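# Place blue foam block or cardboard box in tote

## Task

Check the floor of this room for a blue foam block. If one is there, move it into the tote next to the door; if not, move the cardboard box into that tote. The object must sit fully inside the tote with no part sticking out past its rim, and it must stay there by itself once the robot lets go. The robot must not tip over or finish leaning.

## Robot and tools

Robot: TidyBot++, a mobile base 0.54 m long, 0.50 m wide and 0.38 m tall on four driven casters, carrying one seven-joint arm with a two-finger gripper. The shoulder sits 0.12 m ahead of the base centre, 0.68 m up. Two cameras: base_camera (fixed on the base, 644x364, looking forward and down) and wrist_camera (fisheye, 644x476, looking where the hand points).

Frames. Base frame: origin on the floor below the base centre, x ahead, y to the left, z up. hand_pose is reported in this frame and marks the spot between the finger pads; its z axis runs out along the fingers and the fingers move along its y axis. The odometry frame is the base frame as it was when the scene began; base_odometry counts wheel rotation only, so slip appears as motion. Heading grows to the left, range -3.142 to 3.142. base_tilt is in degrees, positive when leaning forward or right, with a fixed bias near 1 degree.

execute_actions: argument actions is a list holding one action or nothing (empty list just reports state and images). An action may have base, joints, or both, plus optional speeds; its motions begin together. base holds exactly one key, each an offset from where the base last reported itself, not a place: translate_m (metres, forward positive, -2 to 2), strafe_m (metres, left positive, -2 to 2), rotate_rad (radians, counter-clockwise from above positive, -6.3 to 6.3). joints is a set of named absolute targets, radians: joint_1_rad (any angle; turns the whole arm about vertical, positive is clockwise from above, opposite to rotate_rad), joint_2_rad shoulder (-2.249 to 2.249), joint_3_rad (any angle; turns upper arm about its axis), joint_4_rad elbow (-2.579 to 2.579), joint_5_rad (any angle; turns forearm), joint_6_rad wrist (-2.099 to 2.099), joint_7_rad (any angle; spins hand; hand down, positive is counter-clockwise from above, and 1.57 spreads fingers left/right). gripper_pos is a 0 to 1 scale, 0 open, 1 shut; finger gap is roughly 85 x (1 - gripper_pos) mm. Unbounded joints go the short way, so turn further in steps below half a revolution. speeds caps top speed for this action only: translate_m and strafe_m 0.05 to 0.5 m/s, rotate_rad 0.1 to 1.57 rad/s (defaults are the maxima). A base move needing over 8.667 s is refused; no action runs past 15 s. cameras picks images: omitted, null or ["all"] gives both, [] gives none. Any unknown key or out-of-range number rejects the whole call with no motion.

Arm geometry: upper arm 0.42 m, forearm 0.31 m, hand 0.31 m to the hand point. With joint_1_rad 0, joint_3_rad 3.14, joint_5_rad 0 (roughly the start), the arm stays in the base's x-z plane; segment tilts from vertical (forward positive) are joint_2_rad, joint_2_rad - joint_4_rad, and joint_2_rad - joint_4_rad - joint_6_rad. Sum length x sin for reach ahead of the shoulder and length x cos for height above it. At the start the arm is folded, hand down, poking up to 0.08 m beyond the base front, elbow up to 1.15 m high. A downward hand reaches at most about 0.94 m above the floor, near the base only. Closed fingertips reach about 20 mm beyond the hand point.

wait: seconds from 0 to 10; commands nothing and returns state and images. zoom_image: camera (base_camera or wrist_camera) and region [x0, y0, x1, y1] in pixels of that camera's latest full image, top-left origin, at most 504x504. finished_scene: scene is the number of the current scene; it ends it permanently after your last command has been held, and reports success plus the next task.

Reading results. joint_positions gives angles; tolerances are about 0.039 for joints 1-4, 0.056 for 5-7, 0.03 for the gripper. base_status and joint_status: done; off_target (resting short, may still push); contact_stop or time_out (base drops its target and holds). Base done only means wheels turned enough; a blocked base can read done while far short. joint command not followed with cause: a self-collision check withheld arm targets (gripper still acts); not_followed may be retried on later actions. on_its_own covers what you did not command. motor_effort is percent of maximum, with the bracket showing the peak; both are noisy. ARM HIT means a hard knock against the base or the arm. MOTOR HOT warns from 60 C; OVER-TEMPERATURE FAULT means the arm went limp at 75 C, and affected keys say limit_stop_at_motor_heat: resend them. Gripper at 1: done means empty hand, off_target means something is held at the reported position. A torque fault freezes the arm and gripper for 10 s and skips the rest of the call, though the base continues. If any call reports a stop, later calls in the same reply are skipped. Joints or base you leave out of an action may still be pushing toward old targets.

Accuracy. Friction leaves joints slightly off; correct by sending last command + (wanted - read) for all seven. hand_pose itself may be 1-2 cm wrong; trust the cameras. Held loads make the arm sag; never command a joint to its read angle while holding something. Odometry drifts a few cm and degrees over many moves. Camera calibration numbers are approximate.

Avoid: driving while the arm is snagged high (about 0.8 m or more) can topple the robot; sideways force on a raised hand can lift wheels; pull the arm back or back away to right a lean. Do not drive the arm into things or the base (no check prevents this). Avoid dropping, slamming or shoving objects hard, and bring the fingers near the floor gently. Loose objects may occasionally be nudged by outside forces; confirm the object rests inside the tote before finishing.

Each tool is called after "Request:" by a JSON object that holds its "fn" and its "kwargs", one argument or row to a line.

## Session

Request:
{"fn": "execute_actions", "kwargs": {
  "actions": []
}}

Scene clock: 0.00 s.
base_odometry: x=+0.000 y=+0.000 heading=+0.000 (m, m, rad; odometry frame)
base_tilt: forward=+0.8 right=-0.4 (deg)
base_status: not commanded
joint_positions: joint_1_rad=-0.013 joint_2_rad=-0.307 joint_3_rad=+3.169 joint_4_rad=-2.520 joint_5_rad=+0.034 joint_6_rad=-0.890 joint_7_rad=+1.548 gripper_pos=+0.000
joint_status: not commanded
motor_effort: joint_1_rad=+0 joint_2_rad=-4 joint_3_rad=+1 joint_4_rad=+13 joint_5_rad=+1 joint_6_rad=+1 joint_7_rad=+1 (%)
hand_pose: x=+0.2556 y=-0.0078 z=+0.5835 quat_wxyz=(+0.009, +1.000, -0.007, +0.019) (m; base frame)
pictures: base_camera, wrist_camera
Images, in order (width x height): base_camera 644x364, wrist_camera 644x476.

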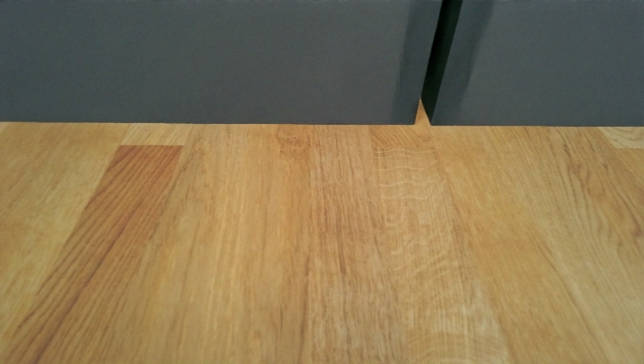

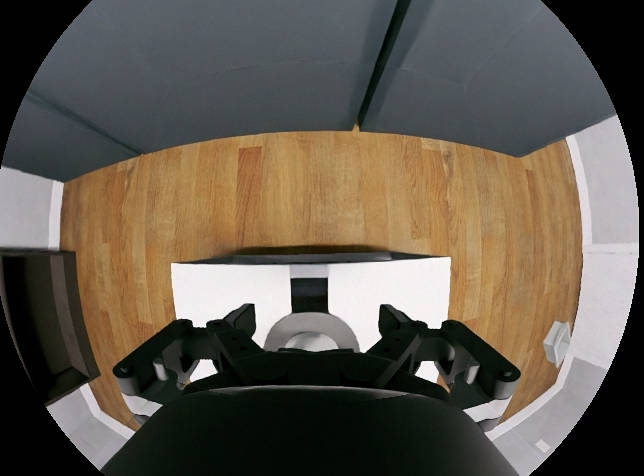

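Request:
{"fn": "execute_actions", "kwargs": {
  "actions": [
    {"base":{"rotate_rad":-1.57},"joints":{"joint_6_rad":0.1}}
  ]
}}

Request:
{"fn": "execute_actions", "kwargs": {
  "actions": [
    {"base":{"rotate_rad":-2.0}}
  ]
}}

Scene clock: 7.27 s.
base_odometry: x=+0.000 y=+0.000 heading=-1.570 (m, m, rad; odometry frame)
base_tilt: forward=+0.8 right=-0.4 (deg)
base_status: done
joint_positions: joint_1_rad=-0.013 joint_2_rad=-0.307 joint_3_rad=+3.169 joint_4_rad=-2.516 joint_5_rad=+0.034 joint_6_rad=+0.089 joint_7_rad=+1.548 gripper_pos=+0.000
joint_status: all done
motor_effort: joint_1_rad=+0(0) joint_2_rad=-7(7) joint_3_rad=+2(2) joint_4_rad=+18(18) joint_5_rad=+1(1) joint_6_rad=+9(9) joint_7_rad=-1(0) (%)
hand_pose: x=+0.5103 y=-0.0031 z=+0.7332 quat_wxyz=(+0.001, +0.872, -0.002, +0.489) (m; base frame)
pictures: base_camera, wrist_camera
camera_calibration (this result's frames):
wrist_camera: T_world_to_cam=[[0.00622317, -0.999944, -0.00860911, 0.00214824], [-0.496838, 0.00437961, -0.867832, 0.948957], [0.867821, 0.009678, -0.496783, 0.0564385], [0, 0, 0, 1]] pos_world=[0.422486, -0.00255415, 0.851591]
Images, in order (width x height): base_camera 644x364, wrist_camera 644x476.

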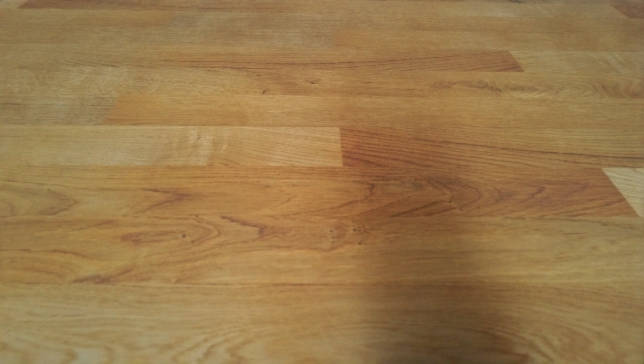

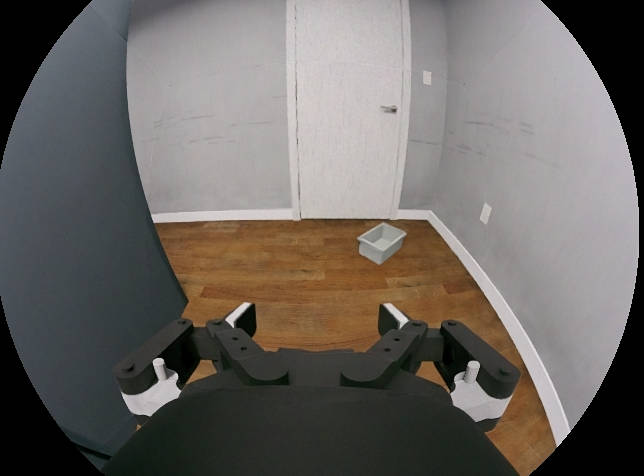

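Scene clock: 9.83 s.
base_odometry: x=+0.000 y=+0.000 heading=+2.714 (m, m, rad; odometry frame)
base_tilt: forward=+0.8 right=-0.4 (deg)
base_status: done
joint_positions: joint_1_rad=-0.013 joint_2_rad=-0.307 joint_3_rad=+3.169 joint_4_rad=-2.516 joint_5_rad=+0.034 joint_6_rad=+0.089 joint_7_rad=+1.548 gripper_pos=+0.000
joint_status: not commanded
motor_effort: joint_1_rad=+0(1) joint_2_rad=-7(8) joint_3_rad=+1(2) joint_4_rad=+18(18) joint_5_rad=+1(0) joint_6_rad=+9(8) joint_7_rad=+0(0) (%)
hand_pose: x=+0.5103 y=-0.0031 z=+0.7332 quat_wxyz=(+0.001, +0.872, -0.002, +0.489) (m; base frame)
pictures: base_camera, wrist_camera
camera_calibration (this result's frames):
wrist_camera: T_world_to_cam=[[0.00622314, -0.999944, -0.00860906, 0.0021482], [-0.496838, 0.00437957, -0.867832, 0.948957], [0.867821, 0.00967795, -0.496783, 0.0564384], [0, 0, 0, 1]] pos_world=[0.422486, -0.00255416, 0.851591]
Images, in order (width x height): base_camera 644x364, wrist_camera 644x476.

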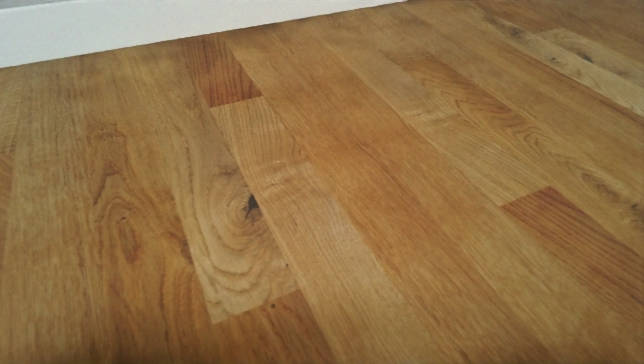

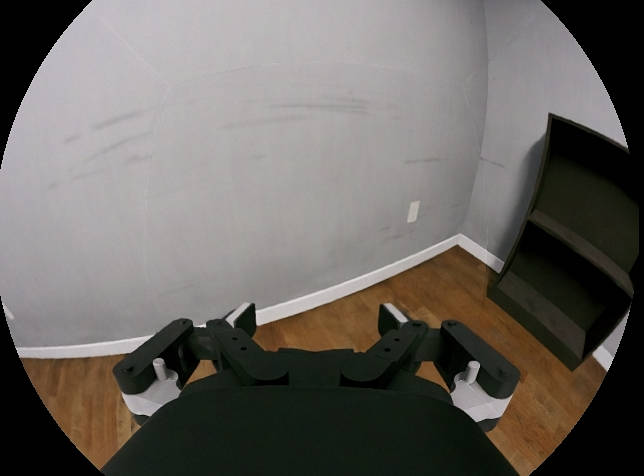

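Request:
{"fn": "execute_actions", "kwargs": {
  "actions": [
    {"base":{"rotate_rad":-2.714}}
  ]
}}

Request:
{"fn": "execute_actions", "kwargs": {
  "actions": [
    {"base":{"translate_m":0.08}}
  ],
  "cameras": []
}}

Request:
{"fn": "execute_actions", "kwargs": {
  "actions": [
    {"base":{"strafe_m":-1.55}}
  ]
}}

Scene clock: 19.63 s.
base_odometry: x=+0.000 y=+0.000 heading=+0.000 (m, m, rad; odometry frame)
base_tilt: forward=+0.8 right=-0.4 (deg)
base_status: done
joint_positions: joint_1_rad=-0.013 joint_2_rad=-0.307 joint_3_rad=+3.169 joint_4_rad=-2.516 joint_5_rad=+0.034 joint_6_rad=+0.089 joint_7_rad=+1.548 gripper_pos=+0.000
joint_status: not commanded
motor_effort: joint_1_rad=+0(1) joint_2_rad=-8(7) joint_3_rad=+1(2) joint_4_rad=+18(18) joint_5_rad=+1(0) joint_6_rad=+8(9) joint_7_rad=+0(0) (%)
hand_pose: x=+0.5103 y=-0.0031 z=+0.7332 quat_wxyz=(+0.001, +0.872, -0.002, +0.489) (m; base frame)
pictures: base_camera, wrist_camera
camera_calibration (this result's frames):
wrist_camera: T_world_to_cam=[[0.00622353, -0.999944, -0.00860893, 0.00214802], [-0.496838, 0.00437927, -0.867832, 0.948957], [0.867821, 0.00967822, -0.496782, 0.056438], [0, 0, 0, 1]] pos_world=[0.422486, -0.00255406, 0.851591]
Images, in order (width x height): base_camera 644x364, wrist_camera 644x476.

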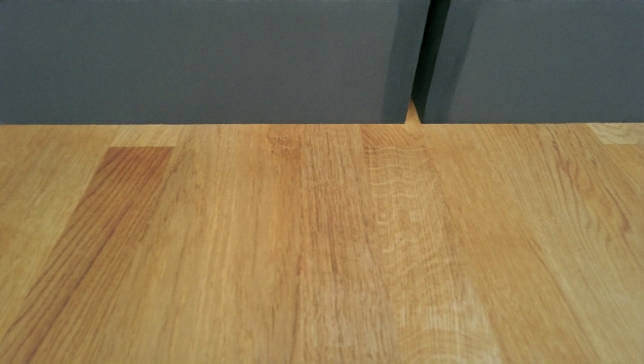

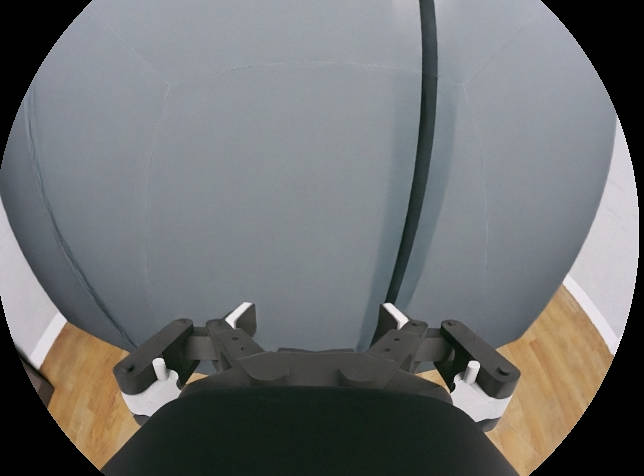

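Scene clock: 20.80 s.
base_odometry: x=+0.080 y=+0.000 heading=+0.000 (m, m, rad; odometry frame)
base_tilt: forward=+0.9 right=-0.4 (deg)
base_status: done
joint_positions: joint_1_rad=-0.013 joint_2_rad=-0.304 joint_3_rad=+3.169 joint_4_rad=-2.516 joint_5_rad=+0.034 joint_6_rad=+0.089 joint_7_rad=+1.548 gripper_pos=+0.000
joint_status: not commanded
motor_effort: joint_1_rad=+0(0) joint_2_rad=-7(10) joint_3_rad=+1(2) joint_4_rad=+18(19) joint_5_rad=+1(0) joint_6_rad=+9(10) joint_7_rad=-1(1) (%)
hand_pose: x=+0.5103 y=-0.0031 z=+0.7323 quat_wxyz=(+0.001, +0.873, -0.002, +0.488) (m; base frame)
pictures: none
No camera images: the call's "cameras" was empty. Leave "cameras" out to get every camera's image.

Scene clock: 25.27 s.
base_odometry: x=+0.080 y=-1.550 heading=+0.000 (m, m, rad; odometry frame)
base_tilt: forward=+0.8 right=-0.4 (deg)
base_status: done
joint_positions: joint_1_rad=-0.013 joint_2_rad=-0.304 joint_3_rad=+3.169 joint_4_rad=-2.516 joint_5_rad=+0.034 joint_6_rad=+0.089 joint_7_rad=+1.548 gripper_pos=+0.000
joint_status: not commanded
motor_effort: joint_1_rad=+0(0) joint_2_rad=-7(8) joint_3_rad=+1(0) joint_4_rad=+18(18) joint_5_rad=+1(1) joint_6_rad=+9(9) joint_7_rad=+0(1) (%)
hand_pose: x=+0.5103 y=-0.0031 z=+0.7323 quat_wxyz=(+0.001, +0.873, -0.002, +0.488) (m; base frame)
pictures: base_camera, wrist_camera
camera_calibration (this result's frames):
wrist_camera: T_world_to_cam=[[0.00620419, -0.999944, -0.00859577, 0.00214221], [-0.498879, 0.00435473, -0.866661, 0.948366], [0.86665, 0.00966517, -0.498824, 0.0580011], [0, 0, 0, 1]] pos_world=[0.42284, -0.00254838, 0.850863]
Images, in order (width x height): base_camera 644x364, wrist_camera 644x476.

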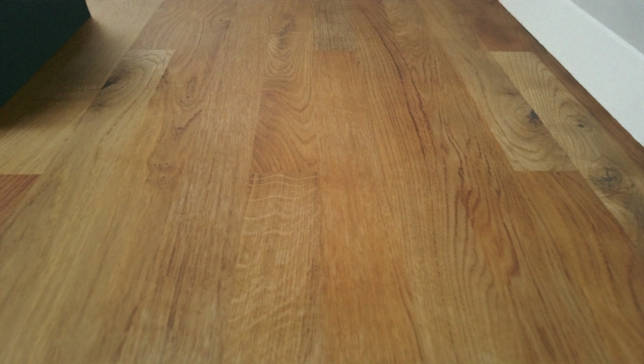

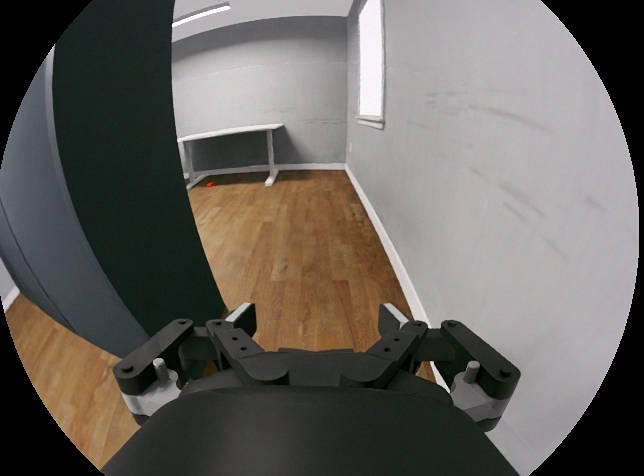

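Request:
{"fn": "execute_actions", "kwargs": {
  "actions": [
    {"base":{"translate_m":1.8}}
  ]
}}

Request:
{"fn": "execute_actions", "kwargs": {
  "actions": [
    {"base":{"rotate_rad":1.2}}
  ]
}}

Request:
{"fn": "zoom_image", "kwargs": {
  "camera": "wrist_camera",
  "region": [70, 60, 570, 320]
}}

Scene clock: 38.30 s.
base_odometry: x=+1.880 y=-1.551 heading=+0.000 (m, m, rad; odometry frame)
base_tilt: forward=+0.8 right=-0.4 (deg)
base_status: done
joint_positions: joint_1_rad=-0.013 joint_2_rad=-0.305 joint_3_rad=+3.169 joint_4_rad=-2.516 joint_5_rad=+0.034 joint_6_rad=+0.089 joint_7_rad=+1.548 gripper_pos=+0.000
joint_status: not commanded
motor_effort: joint_1_rad=+0(0) joint_2_rad=-7(9) joint_3_rad=+1(1) joint_4_rad=+18(19) joint_5_rad=+1(1) joint_6_rad=+9(9) joint_7_rad=+0(0) (%)
hand_pose: x=+0.5103 y=-0.0031 z=+0.7324 quat_wxyz=(+0.001, +0.873, -0.002, +0.488) (m; base frame)
pictures: base_camera, wrist_camera
camera_calibration (this result's frames):
wrist_camera: T_world_to_cam=[[0.0062089, -0.999944, -0.00860249, 0.00214734], [-0.498509, 0.00436233, -0.866874, 0.948423], [0.866862, 0.00967075, -0.498454, 0.057764], [0, 0, 0, 1]] pos_world=[0.42271, -0.00254873, 0.850974]
Images, in order (width x height): base_camera 644x364, wrist_camera 644x476.

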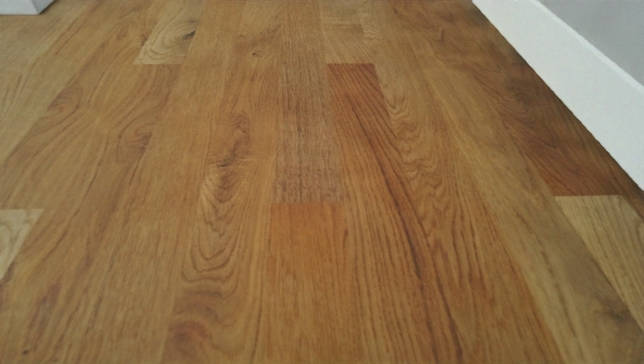

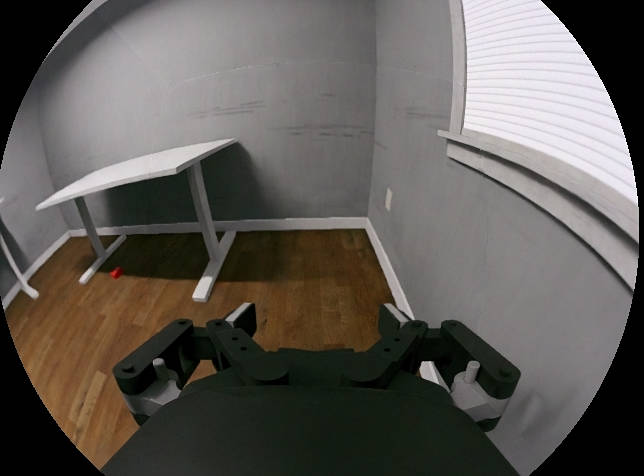

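Scene clock: 40.33 s.
base_odometry: x=+1.880 y=-1.551 heading=+1.199 (m, m, rad; odometry frame)
base_tilt: forward=+0.8 right=-0.4 (deg)
base_status: done
joint_positions: joint_1_rad=-0.013 joint_2_rad=-0.305 joint_3_rad=+3.169 joint_4_rad=-2.516 joint_5_rad=+0.034 joint_6_rad=+0.089 joint_7_rad=+1.548 gripper_pos=+0.000
joint_status: not commanded
motor_effort: joint_1_rad=+0(0) joint_2_rad=-7(8) joint_3_rad=+1(2) joint_4_rad=+18(18) joint_5_rad=+1(1) joint_6_rad=+9(9) joint_7_rad=-1(0) (%)
hand_pose: x=+0.5103 y=-0.0031 z=+0.7324 quat_wxyz=(+0.001, +0.873, -0.002, +0.488) (m; base frame)
pictures: base_camera, wrist_camera
camera_calibration (this result's frames):
wrist_camera: T_world_to_cam=[[0.00622273, -0.999944, -0.00859797, 0.00214257], [-0.498509, 0.00435151, -0.866874, 0.948423], [0.866862, 0.00968049, -0.498454, 0.0577643], [0, 0, 0, 1]] pos_world=[0.42271, -0.00254381, 0.850974]
Images, in order (width x height): base_camera 644x364, wrist_camera 644x476.

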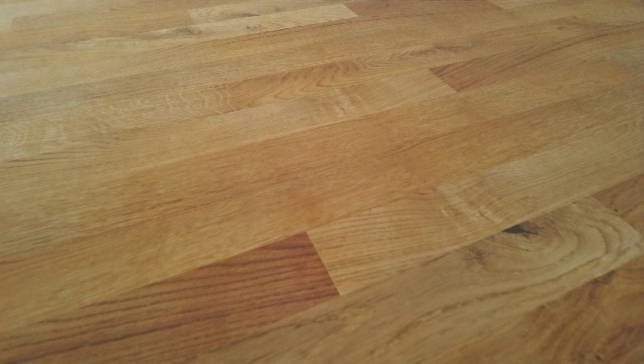

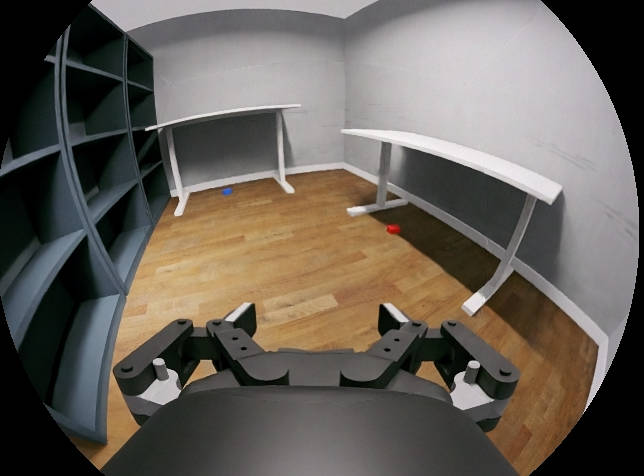

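Region (70, 60, 570, 320) of wrist_camera's 644x476 image, scaled by 1.008; it fills the top 262 rows of this view, and the rest is white.

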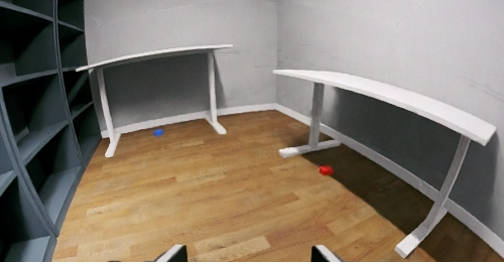

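Request:
{"fn": "execute_actions", "kwargs": {
  "actions": [
    {"base":{"rotate_rad":0.365}}
  ],
  "cameras": []
}}

Request:
{"fn": "execute_actions", "kwargs": {
  "actions": [
    {"base":{"translate_m":1.8},"joints":{"joint_2_rad":1.4,"joint_4_rad":-1.2,"joint_6_rad":0.3}}
  ]
}}

Scene clock: 48.20 s.
base_odometry: x=+1.880 y=-1.551 heading=+1.564 (m, m, rad; odometry frame)
base_tilt: forward=+0.8 right=-0.4 (deg)
base_status: done
joint_positions: joint_1_rad=-0.013 joint_2_rad=-0.305 joint_3_rad=+3.169 joint_4_rad=-2.516 joint_5_rad=+0.034 joint_6_rad=+0.089 joint_7_rad=+1.548 gripper_pos=+0.000
joint_status: not commanded
motor_effort: joint_1_rad=+0(1) joint_2_rad=-7(8) joint_3_rad=+1(2) joint_4_rad=+18(18) joint_5_rad=+1(0) joint_6_rad=+9(9) joint_7_rad=+0(0) (%)
hand_pose: x=+0.5103 y=-0.0031 z=+0.7324 quat_wxyz=(+0.001, +0.873, -0.002, +0.488) (m; base frame)
pictures: none
No camera images: the call's "cameras" was empty. Leave "cameras" out to get every camera's image.

Scene clock: 53.13 s.
base_odometry: x=+1.890 y=+0.250 heading=+1.565 (m, m, rad; odometry frame)
base_tilt: forward=+0.9 right=-0.4 (deg)
base_status: done
joint_positions: joint_1_rad=-0.013 joint_2_rad=+1.395 joint_3_rad=+3.169 joint_4_rad=-1.207 joint_5_rad=+0.034 joint_6_rad=+0.269 joint_7_rad=+1.548 gripper_pos=+0.000
joint_status: all done
motor_effort: joint_1_rad=+0(0) joint_2_rad=-46(49) joint_3_rad=+1(1) joint_4_rad=+12(20) joint_5_rad=+0(1) joint_6_rad=+8(9) joint_7_rad=+0(0) (%)
hand_pose: x=+0.9200 y=-0.0001 z=+0.2706 quat_wxyz=(+0.008, +0.919, +0.015, +0.393) (m; base frame)
pictures: base_camera, wrist_camera
camera_calibration (this result's frames):
wrist_camera: T_world_to_cam=[[0.0303541, -0.999391, 0.0172334, -0.0305865], [-0.66911, -0.0331249, -0.742425, 0.875564], [0.742543, 0.0110046, -0.669708, -0.366916], [0, 0, 0, 1]] pos_world=[0.859228, 0.00247295, 0.404841]
Images, in order (width x height): base_camera 644x364, wrist_camera 644x476.

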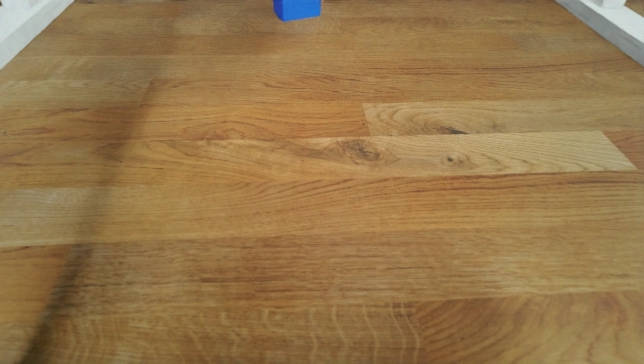

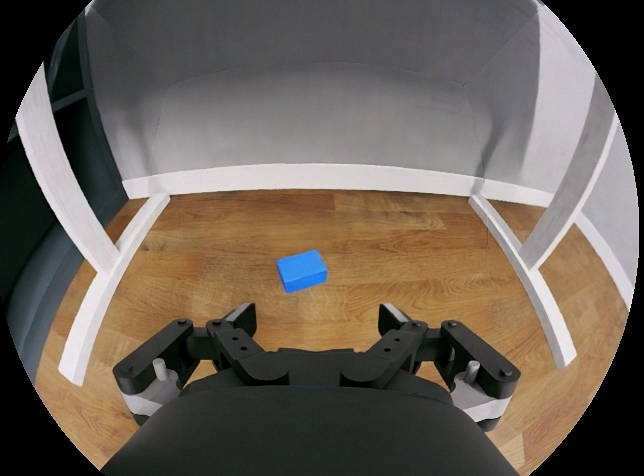

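Request:
{"fn": "execute_actions", "kwargs": {
  "actions": [
    {"base":{"translate_m":0.47},"joints":{"joint_1_rad":-0.08,"joint_7_rad":0.22,"joint_6_rad":-0.56}}
  ]
}}

Scene clock: 62.43 s.
base_odometry: x=+1.893 y=+0.720 heading=+1.565 (m, m, rad; odometry frame)
base_tilt: forward=+0.8 right=-0.4 (deg)
base_status: done
joint_positions: joint_1_rad=-0.057 joint_2_rad=+1.397 joint_3_rad=+3.169 joint_4_rad=-1.202 joint_5_rad=+0.034 joint_6_rad=-0.536 joint_7_rad=+0.236 gripper_pos=+0.000
joint_status: all done
motor_effort: joint_1_rad=+1(3) joint_2_rad=-43(47) joint_3_rad=+1(0) joint_4_rad=+8(13) joint_5_rad=+1(1) joint_6_rad=+1(8) joint_7_rad=+1(0) (%)
hand_pose: x=+0.6982 y=+0.0129 z=+0.1743 quat_wxyz=(+0.015, +0.810, -0.586, +0.017) (m; base frame)
pictures: base_camera, wrist_camera
camera_calibration (this result's frames):
wrist_camera: T_world_to_cam=[[-0.95013, -0.311724, -0.00903062, 0.67115], [-0.310264, 0.947808, -0.0734621, 0.276308], [0.0314592, -0.0669966, -0.997257, 0.287739], [0, 0, 0, 1]] pos_world=[0.714356, -0.0333956, 0.313309]
Images, in order (width x height): base_camera 644x364, wrist_camera 644x476.

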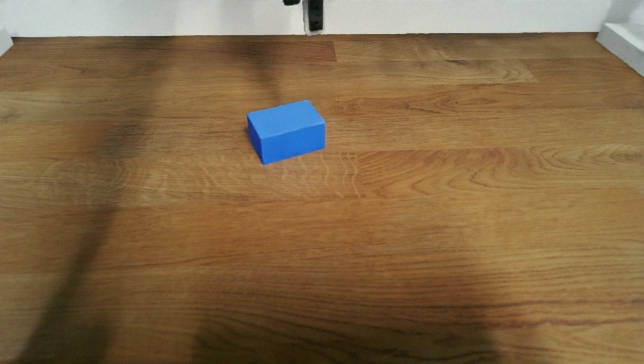

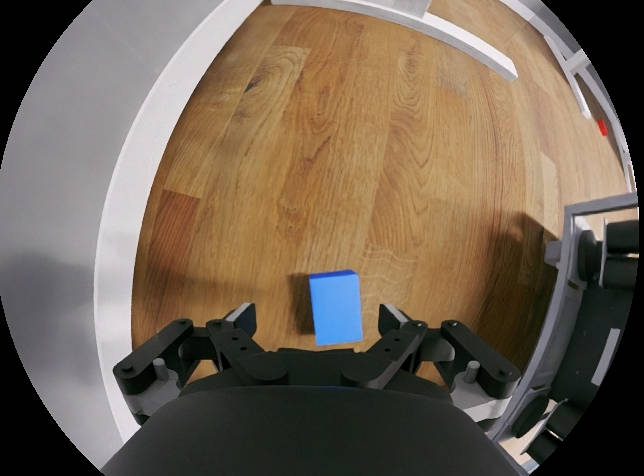

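Request:
{"fn": "execute_actions", "kwargs": {
  "actions": [
    {"joints":{"joint_1_rad":-0.12,"joint_7_rad":0.3,"joint_2_rad":1.58,"joint_4_rad":-1.14,"joint_6_rad":-0.4}}
  ]
}}

Scene clock: 67.40 s.
base_odometry: x=+1.893 y=+0.720 heading=+1.565 (m, m, rad; odometry frame)
base_tilt: forward=+0.8 right=-0.4 (deg)
base_status: not commanded
joint_positions: joint_1_rad=-0.099 joint_2_rad=+1.584 joint_3_rad=+3.169 joint_4_rad=-1.150 joint_5_rad=+0.034 joint_6_rad=-0.434 joint_7_rad=+0.262 gripper_pos=+0.000
joint_status: all done
motor_effort: joint_1_rad=+0(1) joint_2_rad=-41(44) joint_3_rad=+1(1) joint_4_rad=+6(9) joint_5_rad=+1(1) joint_6_rad=+1(1) joint_7_rad=+1(1) (%)
hand_pose: x=+0.6555 y=+0.0340 z=+0.0765 quat_wxyz=(+0.024, +0.831, -0.556, +0.003) (m; base frame)
pictures: base_camera, wrist_camera
camera_calibration (this result's frames):
wrist_camera: T_world_to_cam=[[-0.924557, -0.380325, 0.0234053, 0.619319], [-0.381041, 0.92253, -0.0612022, 0.282148], [0.00168471, -0.0655033, -0.997851, 0.212425], [0, 0, 0, 1]] pos_world=[0.679747, -0.0108331, 0.214742]
Images, in order (width x height): base_camera 644x364, wrist_camera 644x476.

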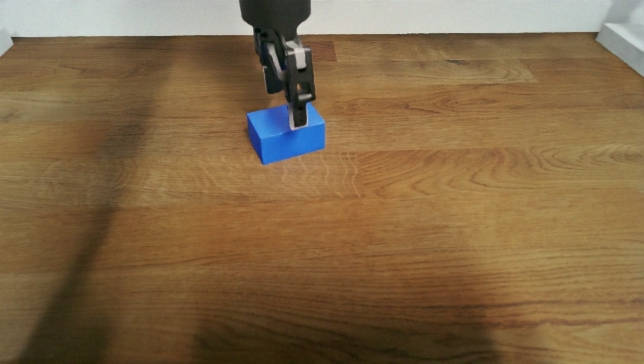

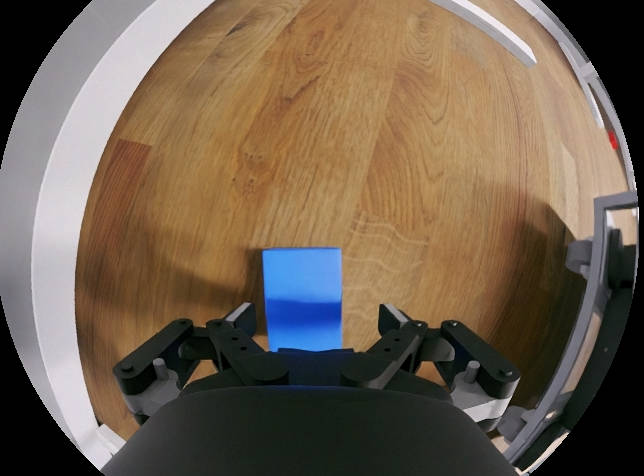

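Need 1 cm forward, 4.5 cm down.

Request:
{"fn": "execute_actions", "kwargs": {
  "actions": [
    {"joints":{"joint_2_rad":1.685,"joint_4_rad":-1.015,"joint_6_rad":-0.4}}
  ]
}}

Request:
{"fn": "execute_actions", "kwargs": {
  "actions": [
    {"joints":{"gripper_pos":1}}
  ]
}}

Scene clock: 71.60 s.
base_odometry: x=+1.893 y=+0.720 heading=+1.565 (m, m, rad; odometry frame)
base_tilt: forward=+0.9 right=-0.4 (deg)
base_status: not commanded
joint_positions: joint_1_rad=-0.099 joint_2_rad=+1.673 joint_3_rad=+3.169 joint_4_rad=-1.029 joint_5_rad=+0.034 joint_6_rad=-0.431 joint_7_rad=+0.262 gripper_pos=+0.000
joint_status: all done
motor_effort: joint_1_rad=+0(1) joint_2_rad=-42(43) joint_3_rad=+1(0) joint_4_rad=+7(10) joint_5_rad=+1(0) joint_6_rad=+1(6) joint_7_rad=+0(0) (%)
hand_pose: x=+0.6733 y=+0.0364 z=+0.0431 quat_wxyz=(+0.013, +0.832, -0.555, +0.016) (m; base frame)
pictures: base_camera, wrist_camera
camera_calibration (this result's frames):
wrist_camera: T_world_to_cam=[[-0.923481, -0.383515, -0.00995976, 0.638274], [-0.381914, 0.921469, -0.0709653, 0.285763], [0.0363938, -0.0617313, -0.997429, 0.15575], [0, 0, 0, 1]] pos_world=[0.692903, -0.00891987, 0.181986]
Images, in order (width x height): base_camera 644x364, wrist_camera 644x476.

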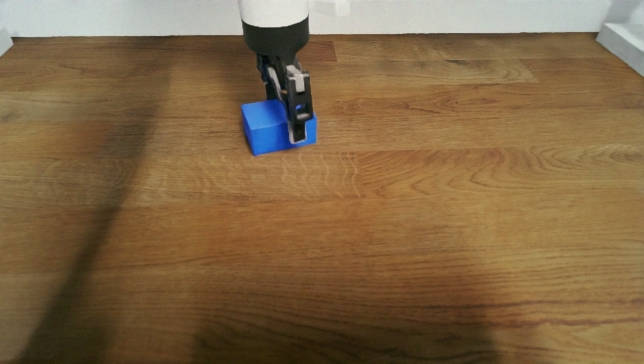

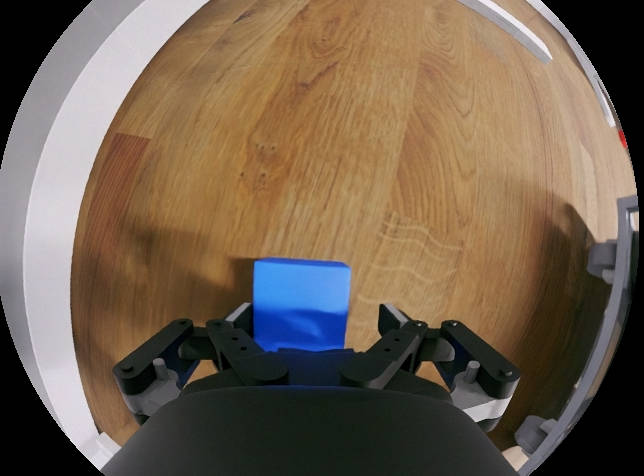

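Scene clock: 86.60 s.
base_odometry: x=+1.893 y=+0.719 heading=+1.565 (m, m, rad; odometry frame)
base_tilt: forward=+0.8 right=-0.4 (deg)
base_status: not commanded
joint_positions: joint_1_rad=-0.099 joint_2_rad=+1.668 joint_3_rad=+3.169 joint_4_rad=-1.032 joint_5_rad=+0.034 joint_6_rad=-0.435 joint_7_rad=+0.262 gripper_pos=+0.398
joint_status: gripper_pos off_target (ended at +0.398, target +1.000)
motor_effort: joint_1_rad=+0(0) joint_2_rad=-42(43) joint_3_rad=+1(0) joint_4_rad=+7(15) joint_5_rad=+1(1) joint_6_rad=+1(11) joint_7_rad=+0(0) (%)
hand_pose: x=+0.6728 y=+0.0363 z=+0.0452 quat_wxyz=(+0.014, +0.832, -0.555, +0.015) (m; base frame)
pictures: base_camera, wrist_camera
camera_calibration (this result's frames):
wrist_camera: T_world_to_cam=[[-0.923607, -0.383276, -0.0070981, 0.637769], [-0.381878, 0.921539, -0.0702464, 0.285774], [0.0334649, -0.0621694, -0.997504, 0.159843], [0, 0, 0, 1]] pos_world=[0.692829, -0.00897275, 0.184046]
Images, in order (width x height): base_camera 644x364, wrist_camera 644x476.

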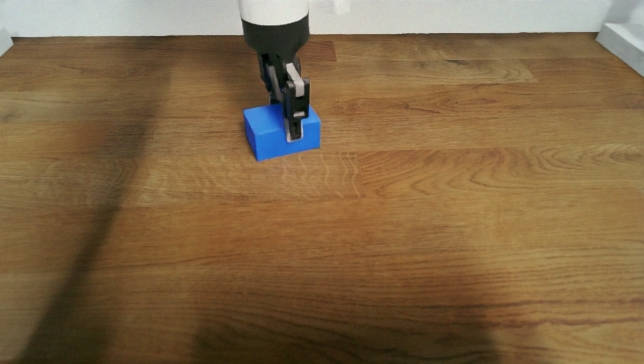

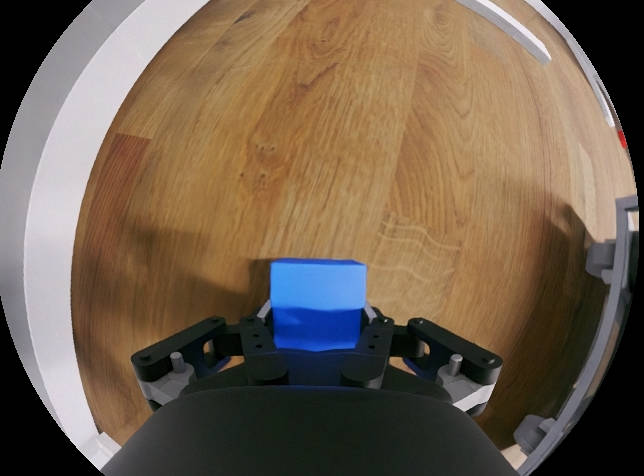

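Request:
{"fn": "execute_actions", "kwargs": {
  "actions": [
    {"base":{"translate_m":-0.7},"joints":{"joint_2_rad":1.4,"joint_4_rad":-1.3}}
  ],
  "cameras": ["base_camera"]
}}

Request:
{"fn": "execute_actions", "kwargs": {
  "actions": [
    {"base":{"translate_m":-1.52},"joints":{"joint_1_rad":0,"joint_2_rad":1.0,"joint_4_rad":-1.8,"joint_6_rad":-0.34,"joint_7_rad":1.57}}
  ],
  "cameras": []
}}

Request:
{"fn": "execute_actions", "kwargs": {
  "actions": [
    {"base":{"rotate_rad":1.6}}
  ]
}}

Scene clock: 95.70 s.
base_odometry: x=+1.888 y=+0.019 heading=+1.564 (m, m, rad; odometry frame)
base_tilt: forward=+0.8 right=-0.4 (deg)
base_status: done
joint_positions: joint_1_rad=-0.102 joint_2_rad=+1.397 joint_3_rad=+3.169 joint_4_rad=-1.294 joint_5_rad=+0.034 joint_6_rad=-0.429 joint_7_rad=+0.262 gripper_pos=+0.398
joint_status: all done
motor_effort: joint_1_rad=+0(3) joint_2_rad=-42(44) joint_3_rad=+1(1) joint_4_rad=+7(10) joint_5_rad=+1(1) joint_6_rad=+1(7) joint_7_rad=+0(1) (%)
hand_pose: x=+0.6766 y=+0.0375 z=+0.1607 quat_wxyz=(+0.009, +0.831, -0.556, +0.022) (m; base frame)
pictures: base_camera
Images, in order (width x height): base_camera 644x364.

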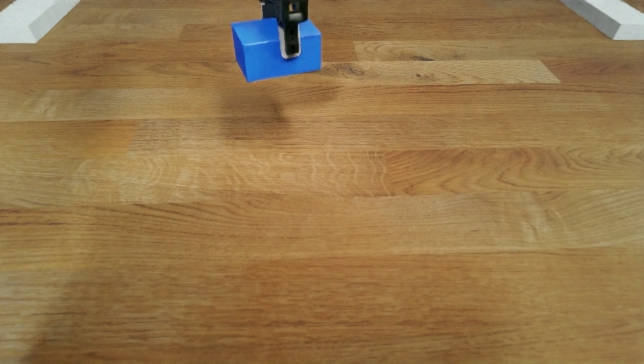

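Scene clock: 100.07 s.
base_odometry: x=+1.877 y=-1.501 heading=+1.564 (m, m, rad; odometry frame)
base_tilt: forward=+0.9 right=-0.4 (deg)
base_status: done
joint_positions: joint_1_rad=-0.024 joint_2_rad=+1.013 joint_3_rad=+3.169 joint_4_rad=-1.795 joint_5_rad=+0.034 joint_6_rad=-0.374 joint_7_rad=+1.537 gripper_pos=+0.398
joint_status: all done
motor_effort: joint_1_rad=+1(1) joint_2_rad=-36(42) joint_3_rad=+1(0) joint_4_rad=+5(7) joint_5_rad=+1(1) joint_6_rad=+1(1) joint_7_rad=+0(0) (%)
hand_pose: x=+0.5664 y=-0.0072 z=+0.2962 quat_wxyz=(+0.018, +1.000, +0.004, -0.020) (m; base frame)
pictures: none
No camera images: the call's "cameras" was empty. Leave "cameras" out to get every camera's image.

Scene clock: 102.53 s.
base_odometry: x=+1.877 y=-1.501 heading=-3.119 (m, m, rad; odometry frame)
base_tilt: forward=+0.8 right=-0.4 (deg)
base_status: done
joint_positions: joint_1_rad=-0.012 joint_2_rad=+1.013 joint_3_rad=+3.162 joint_4_rad=-1.795 joint_5_rad=+0.034 joint_6_rad=-0.366 joint_7_rad=+1.537 gripper_pos=+0.398
joint_status: not commanded
motor_effort: joint_1_rad=+1(5) joint_2_rad=-35(36) joint_3_rad=+1(3) joint_4_rad=+5(5) joint_5_rad=+1(1) joint_6_rad=+1(0) joint_7_rad=+0(1) (%)
hand_pose: x=+0.5691 y=-0.0087 z=+0.2961 quat_wxyz=(+0.015, +1.000, -0.001, -0.016) (m; base frame)
pictures: base_camera, wrist_camera
camera_calibration (this result's frames):
wrist_camera: T_world_to_cam=[[-0.00263407, -0.999863, 0.0163448, -0.00996856], [-0.999992, 0.00268391, 0.00302787, 0.627331], [-0.00307133, -0.0163367, -0.999862, 0.432679], [0, 0, 0, 1]] pos_world=[0.628628, -0.00458233, 0.430883]
Images, in order (width x height): base_camera 644x364, wrist_camera 644x476.

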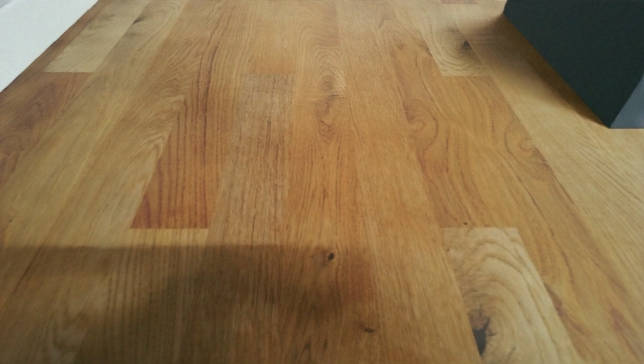

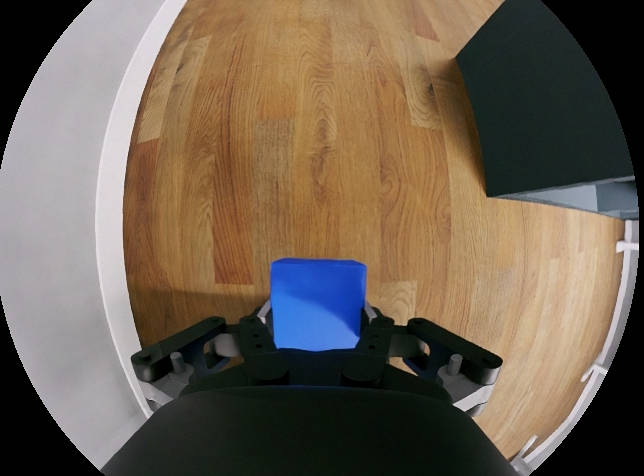

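Request:
{"fn": "execute_actions", "kwargs": {
  "actions": [
    {"base":{"translate_m":1.6}}
  ]
}}

Scene clock: 108.53 s.
base_odometry: x=+0.277 y=-1.538 heading=-3.119 (m, m, rad; odometry frame)
base_tilt: forward=+0.8 right=-0.4 (deg)
base_status: done
joint_positions: joint_1_rad=-0.012 joint_2_rad=+1.013 joint_3_rad=+3.162 joint_4_rad=-1.796 joint_5_rad=+0.034 joint_6_rad=-0.366 joint_7_rad=+1.537 gripper_pos=+0.398
joint_status: not commanded
motor_effort: joint_1_rad=+0(0) joint_2_rad=-36(37) joint_3_rad=+1(0) joint_4_rad=+5(6) joint_5_rad=+1(1) joint_6_rad=+1(0) joint_7_rad=-1(0) (%)
hand_pose: x=+0.5684 y=-0.0088 z=+0.2962 quat_wxyz=(+0.015, +1.000, -0.001, -0.017) (m; base frame)
pictures: base_camera, wrist_camera
camera_calibration (this result's frames):
wrist_camera: T_world_to_cam=[[-0.00264355, -0.999863, 0.0163429, -0.00996654], [-0.999988, 0.00270873, 0.00396728, 0.626373], [-0.004011, -0.0163322, -0.999859, 0.43329], [0, 0, 0, 1]] pos_world=[0.628077, -0.00458527, 0.430906]
Images, in order (width x height): base_camera 644x364, wrist_camera 644x476.

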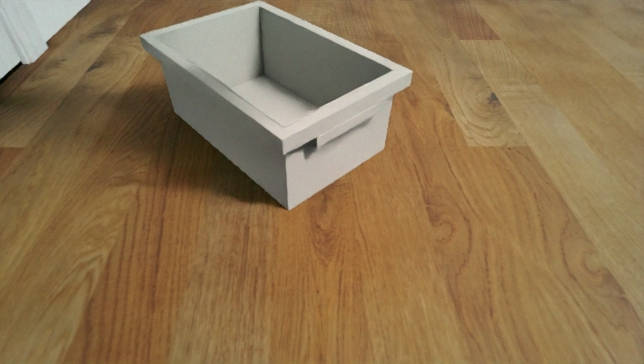

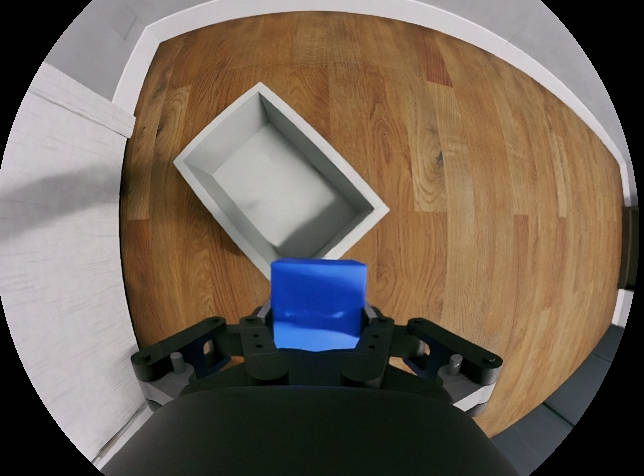

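Request:
{"fn": "execute_actions", "kwargs": {
  "actions": [
    {"base":{"translate_m":0.04},"joints":{"joint_1_rad":-0.125,"joint_2_rad":1.3,"joint_4_rad":-1.34,"joint_6_rad":-0.52,"joint_7_rad":0.68}}
  ]
}}

Scene clock: 117.03 s.
base_odometry: x=+0.237 y=-1.539 heading=-3.119 (m, m, rad; odometry frame)
base_tilt: forward=+0.8 right=-0.4 (deg)
base_status: done
joint_positions: joint_1_rad=-0.104 joint_2_rad=+1.295 joint_3_rad=+3.162 joint_4_rad=-1.354 joint_5_rad=+0.034 joint_6_rad=-0.486 joint_7_rad=+0.714 gripper_pos=+0.398
joint_status: all done
motor_effort: joint_1_rad=+0(2) joint_2_rad=-42(43) joint_3_rad=+1(0) joint_4_rad=+8(8) joint_5_rad=+1(1) joint_6_rad=+1(3) joint_7_rad=-1(1) (%)
hand_pose: x=+0.6733 y=+0.0416 z=+0.2082 quat_wxyz=(+0.014, +0.934, -0.356, +0.011) (m; base frame)
pictures: base_camera, wrist_camera
camera_calibration (this result's frames):
wrist_camera: T_world_to_cam=[[-0.66653, -0.745458, 0.00544707, 0.480776], [-0.744337, 0.665089, -0.06016, 0.545175], [0.0412239, -0.0441529, -0.998174, 0.316888], [0, 0, 0, 1]] pos_world=[0.713183, 0.00980005, 0.346488]
Images, in order (width x height): base_camera 644x364, wrist_camera 644x476.

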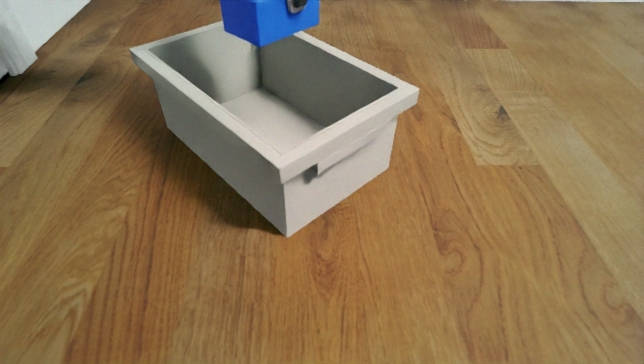

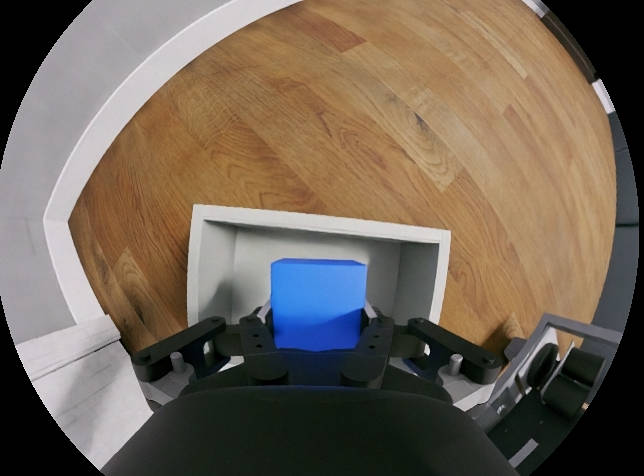

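Request:
{"fn": "execute_actions", "kwargs": {
  "actions": [
    {"joints":{"joint_2_rad":1.625,"joint_4_rad":-1.08,"joint_6_rad":-0.41}}
  ]
}}

Request:
{"fn": "execute_actions", "kwargs": {
  "actions": [
    {"joints":{"gripper_pos":0}}
  ]
}}

Request:
{"fn": "execute_actions", "kwargs": {
  "actions": [
    {"joints":{"joint_2_rad":1.25,"joint_4_rad":-1.45}}
  ]
}}

Scene clock: 125.83 s.
base_odometry: x=+0.237 y=-1.539 heading=-3.119 (m, m, rad; odometry frame)
base_tilt: forward=+0.8 right=-0.4 (deg)
base_status: not commanded
joint_positions: joint_1_rad=-0.104 joint_2_rad=+1.630 joint_3_rad=+3.162 joint_4_rad=-1.093 joint_5_rad=+0.034 joint_6_rad=-0.444 joint_7_rad=+0.714 gripper_pos=+0.398
joint_status: all done
motor_effort: joint_1_rad=+0(0) joint_2_rad=-42(45) joint_3_rad=+0(1) joint_4_rad=+6(9) joint_5_rad=+1(1) joint_6_rad=+1(1) joint_7_rad=+0(1) (%)
hand_pose: x=+0.6582 y=+0.0407 z=+0.0587 quat_wxyz=(+0.021, +0.936, -0.353, -0.003) (m; base frame)
pictures: base_camera, wrist_camera
camera_calibration (this result's frames):
wrist_camera: T_world_to_cam=[[-0.660924, -0.749921, 0.028236, 0.466004], [-0.750383, 0.659882, -0.0384936, 0.528353], [0.0102348, -0.0466292, -0.99886, 0.188769], [0, 0, 0, 1]] pos_world=[0.702529, 0.00961796, 0.195734]
Images, in order (width x height): base_camera 644x364, wrist_camera 644x476.

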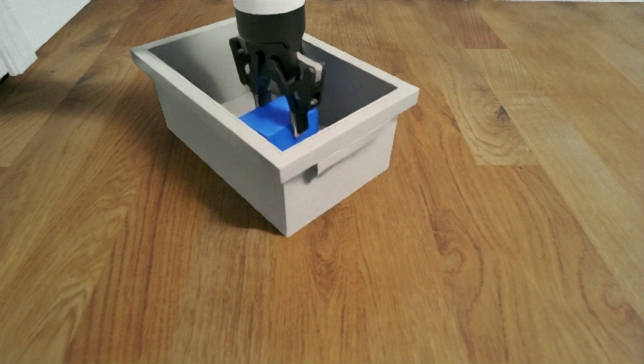

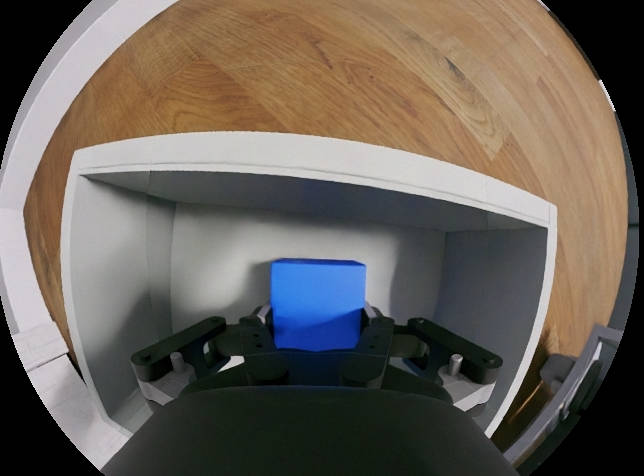

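Scene clock: 126.93 s.
base_odometry: x=+0.237 y=-1.539 heading=-3.119 (m, m, rad; odometry frame)
base_tilt: forward=+0.9 right=-0.4 (deg)
base_status: not commanded
joint_positions: joint_1_rad=-0.104 joint_2_rad=+1.630 joint_3_rad=+3.162 joint_4_rad=-1.093 joint_5_rad=+0.034 joint_6_rad=-0.444 joint_7_rad=+0.714 gripper_pos=+0.000
joint_status: all done
motor_effort: joint_1_rad=+0(0) joint_2_rad=-41(42) joint_3_rad=+1(1) joint_4_rad=+6(6) joint_5_rad=+1(1) joint_6_rad=+1(1) joint_7_rad=+1(1) (%)
hand_pose: x=+0.6582 y=+0.0407 z=+0.0587 quat_wxyz=(+0.021, +0.936, -0.353, -0.003) (m; base frame)
pictures: base_camera, wrist_camera
camera_calibration (this result's frames):
wrist_camera: T_world_to_cam=[[-0.660924, -0.749922, 0.028236, 0.466004], [-0.750383, 0.659881, -0.0384936, 0.528354], [0.0102348, -0.0466291, -0.99886, 0.188769], [0, 0, 0, 1]] pos_world=[0.702529, 0.00961812, 0.195734]
Images, in order (width x height): base_camera 644x364, wrist_camera 644x476.

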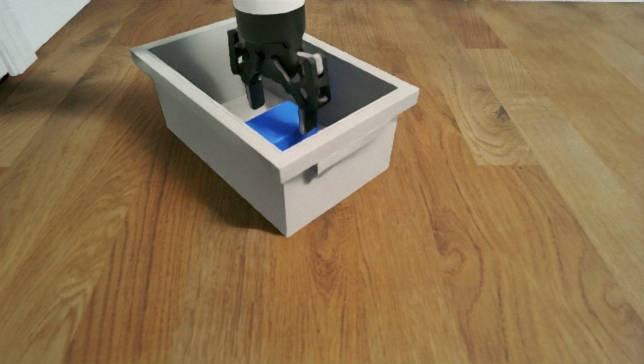

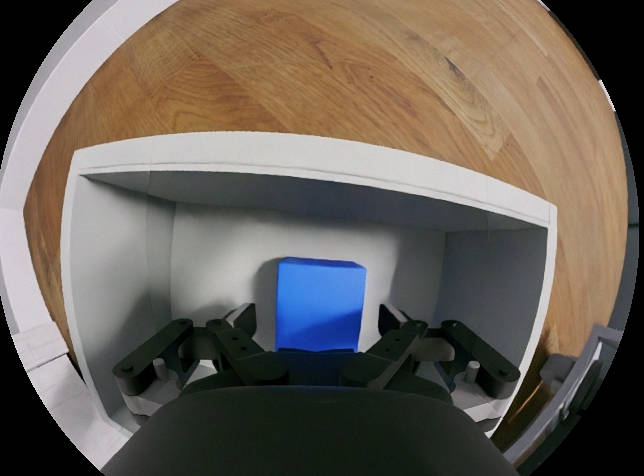

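Scene clock: 128.50 s.
base_odometry: x=+0.237 y=-1.539 heading=-3.119 (m, m, rad; odometry frame)
base_tilt: forward=+0.9 right=-0.4 (deg)
base_status: not commanded
joint_positions: joint_1_rad=-0.104 joint_2_rad=+1.252 joint_3_rad=+3.162 joint_4_rad=-1.436 joint_5_rad=+0.034 joint_6_rad=-0.444 joint_7_rad=+0.714 gripper_pos=+0.000
joint_status: all done
motor_effort: joint_1_rad=+0(0) joint_2_rad=-41(44) joint_3_rad=+1(1) joint_4_rad=+7(8) joint_5_rad=+1(1) joint_6_rad=+1(2) joint_7_rad=+0(1) (%)
hand_pose: x=+0.6581 y=+0.0404 z=+0.2199 quat_wxyz=(+0.013, +0.934, -0.356, +0.012) (m; base frame)
pictures: base_camera, wrist_camera
camera_calibration (this result's frames):
wrist_camera: T_world_to_cam=[[-0.666639, -0.745378, 0.0022356, 0.470429], [-0.744081, 0.665296, -0.0610295, 0.535349], [0.0440027, -0.0423481, -0.998133, 0.327199], [0, 0, 0, 1]] pos_world=[0.697551, 0.00833822, 0.358209]
Images, in order (width x height): base_camera 644x364, wrist_camera 644x476.

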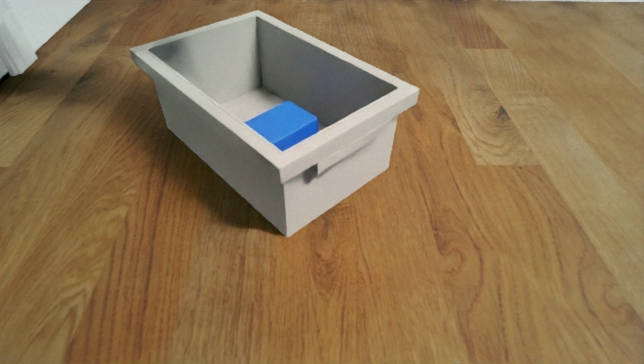

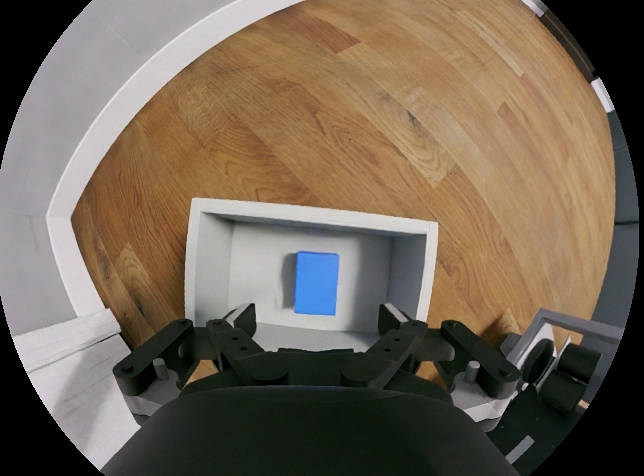

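Request:
{"fn": "finished_scene", "kwargs": {
  "scene": 1
}}

The scene is finished: the task was done.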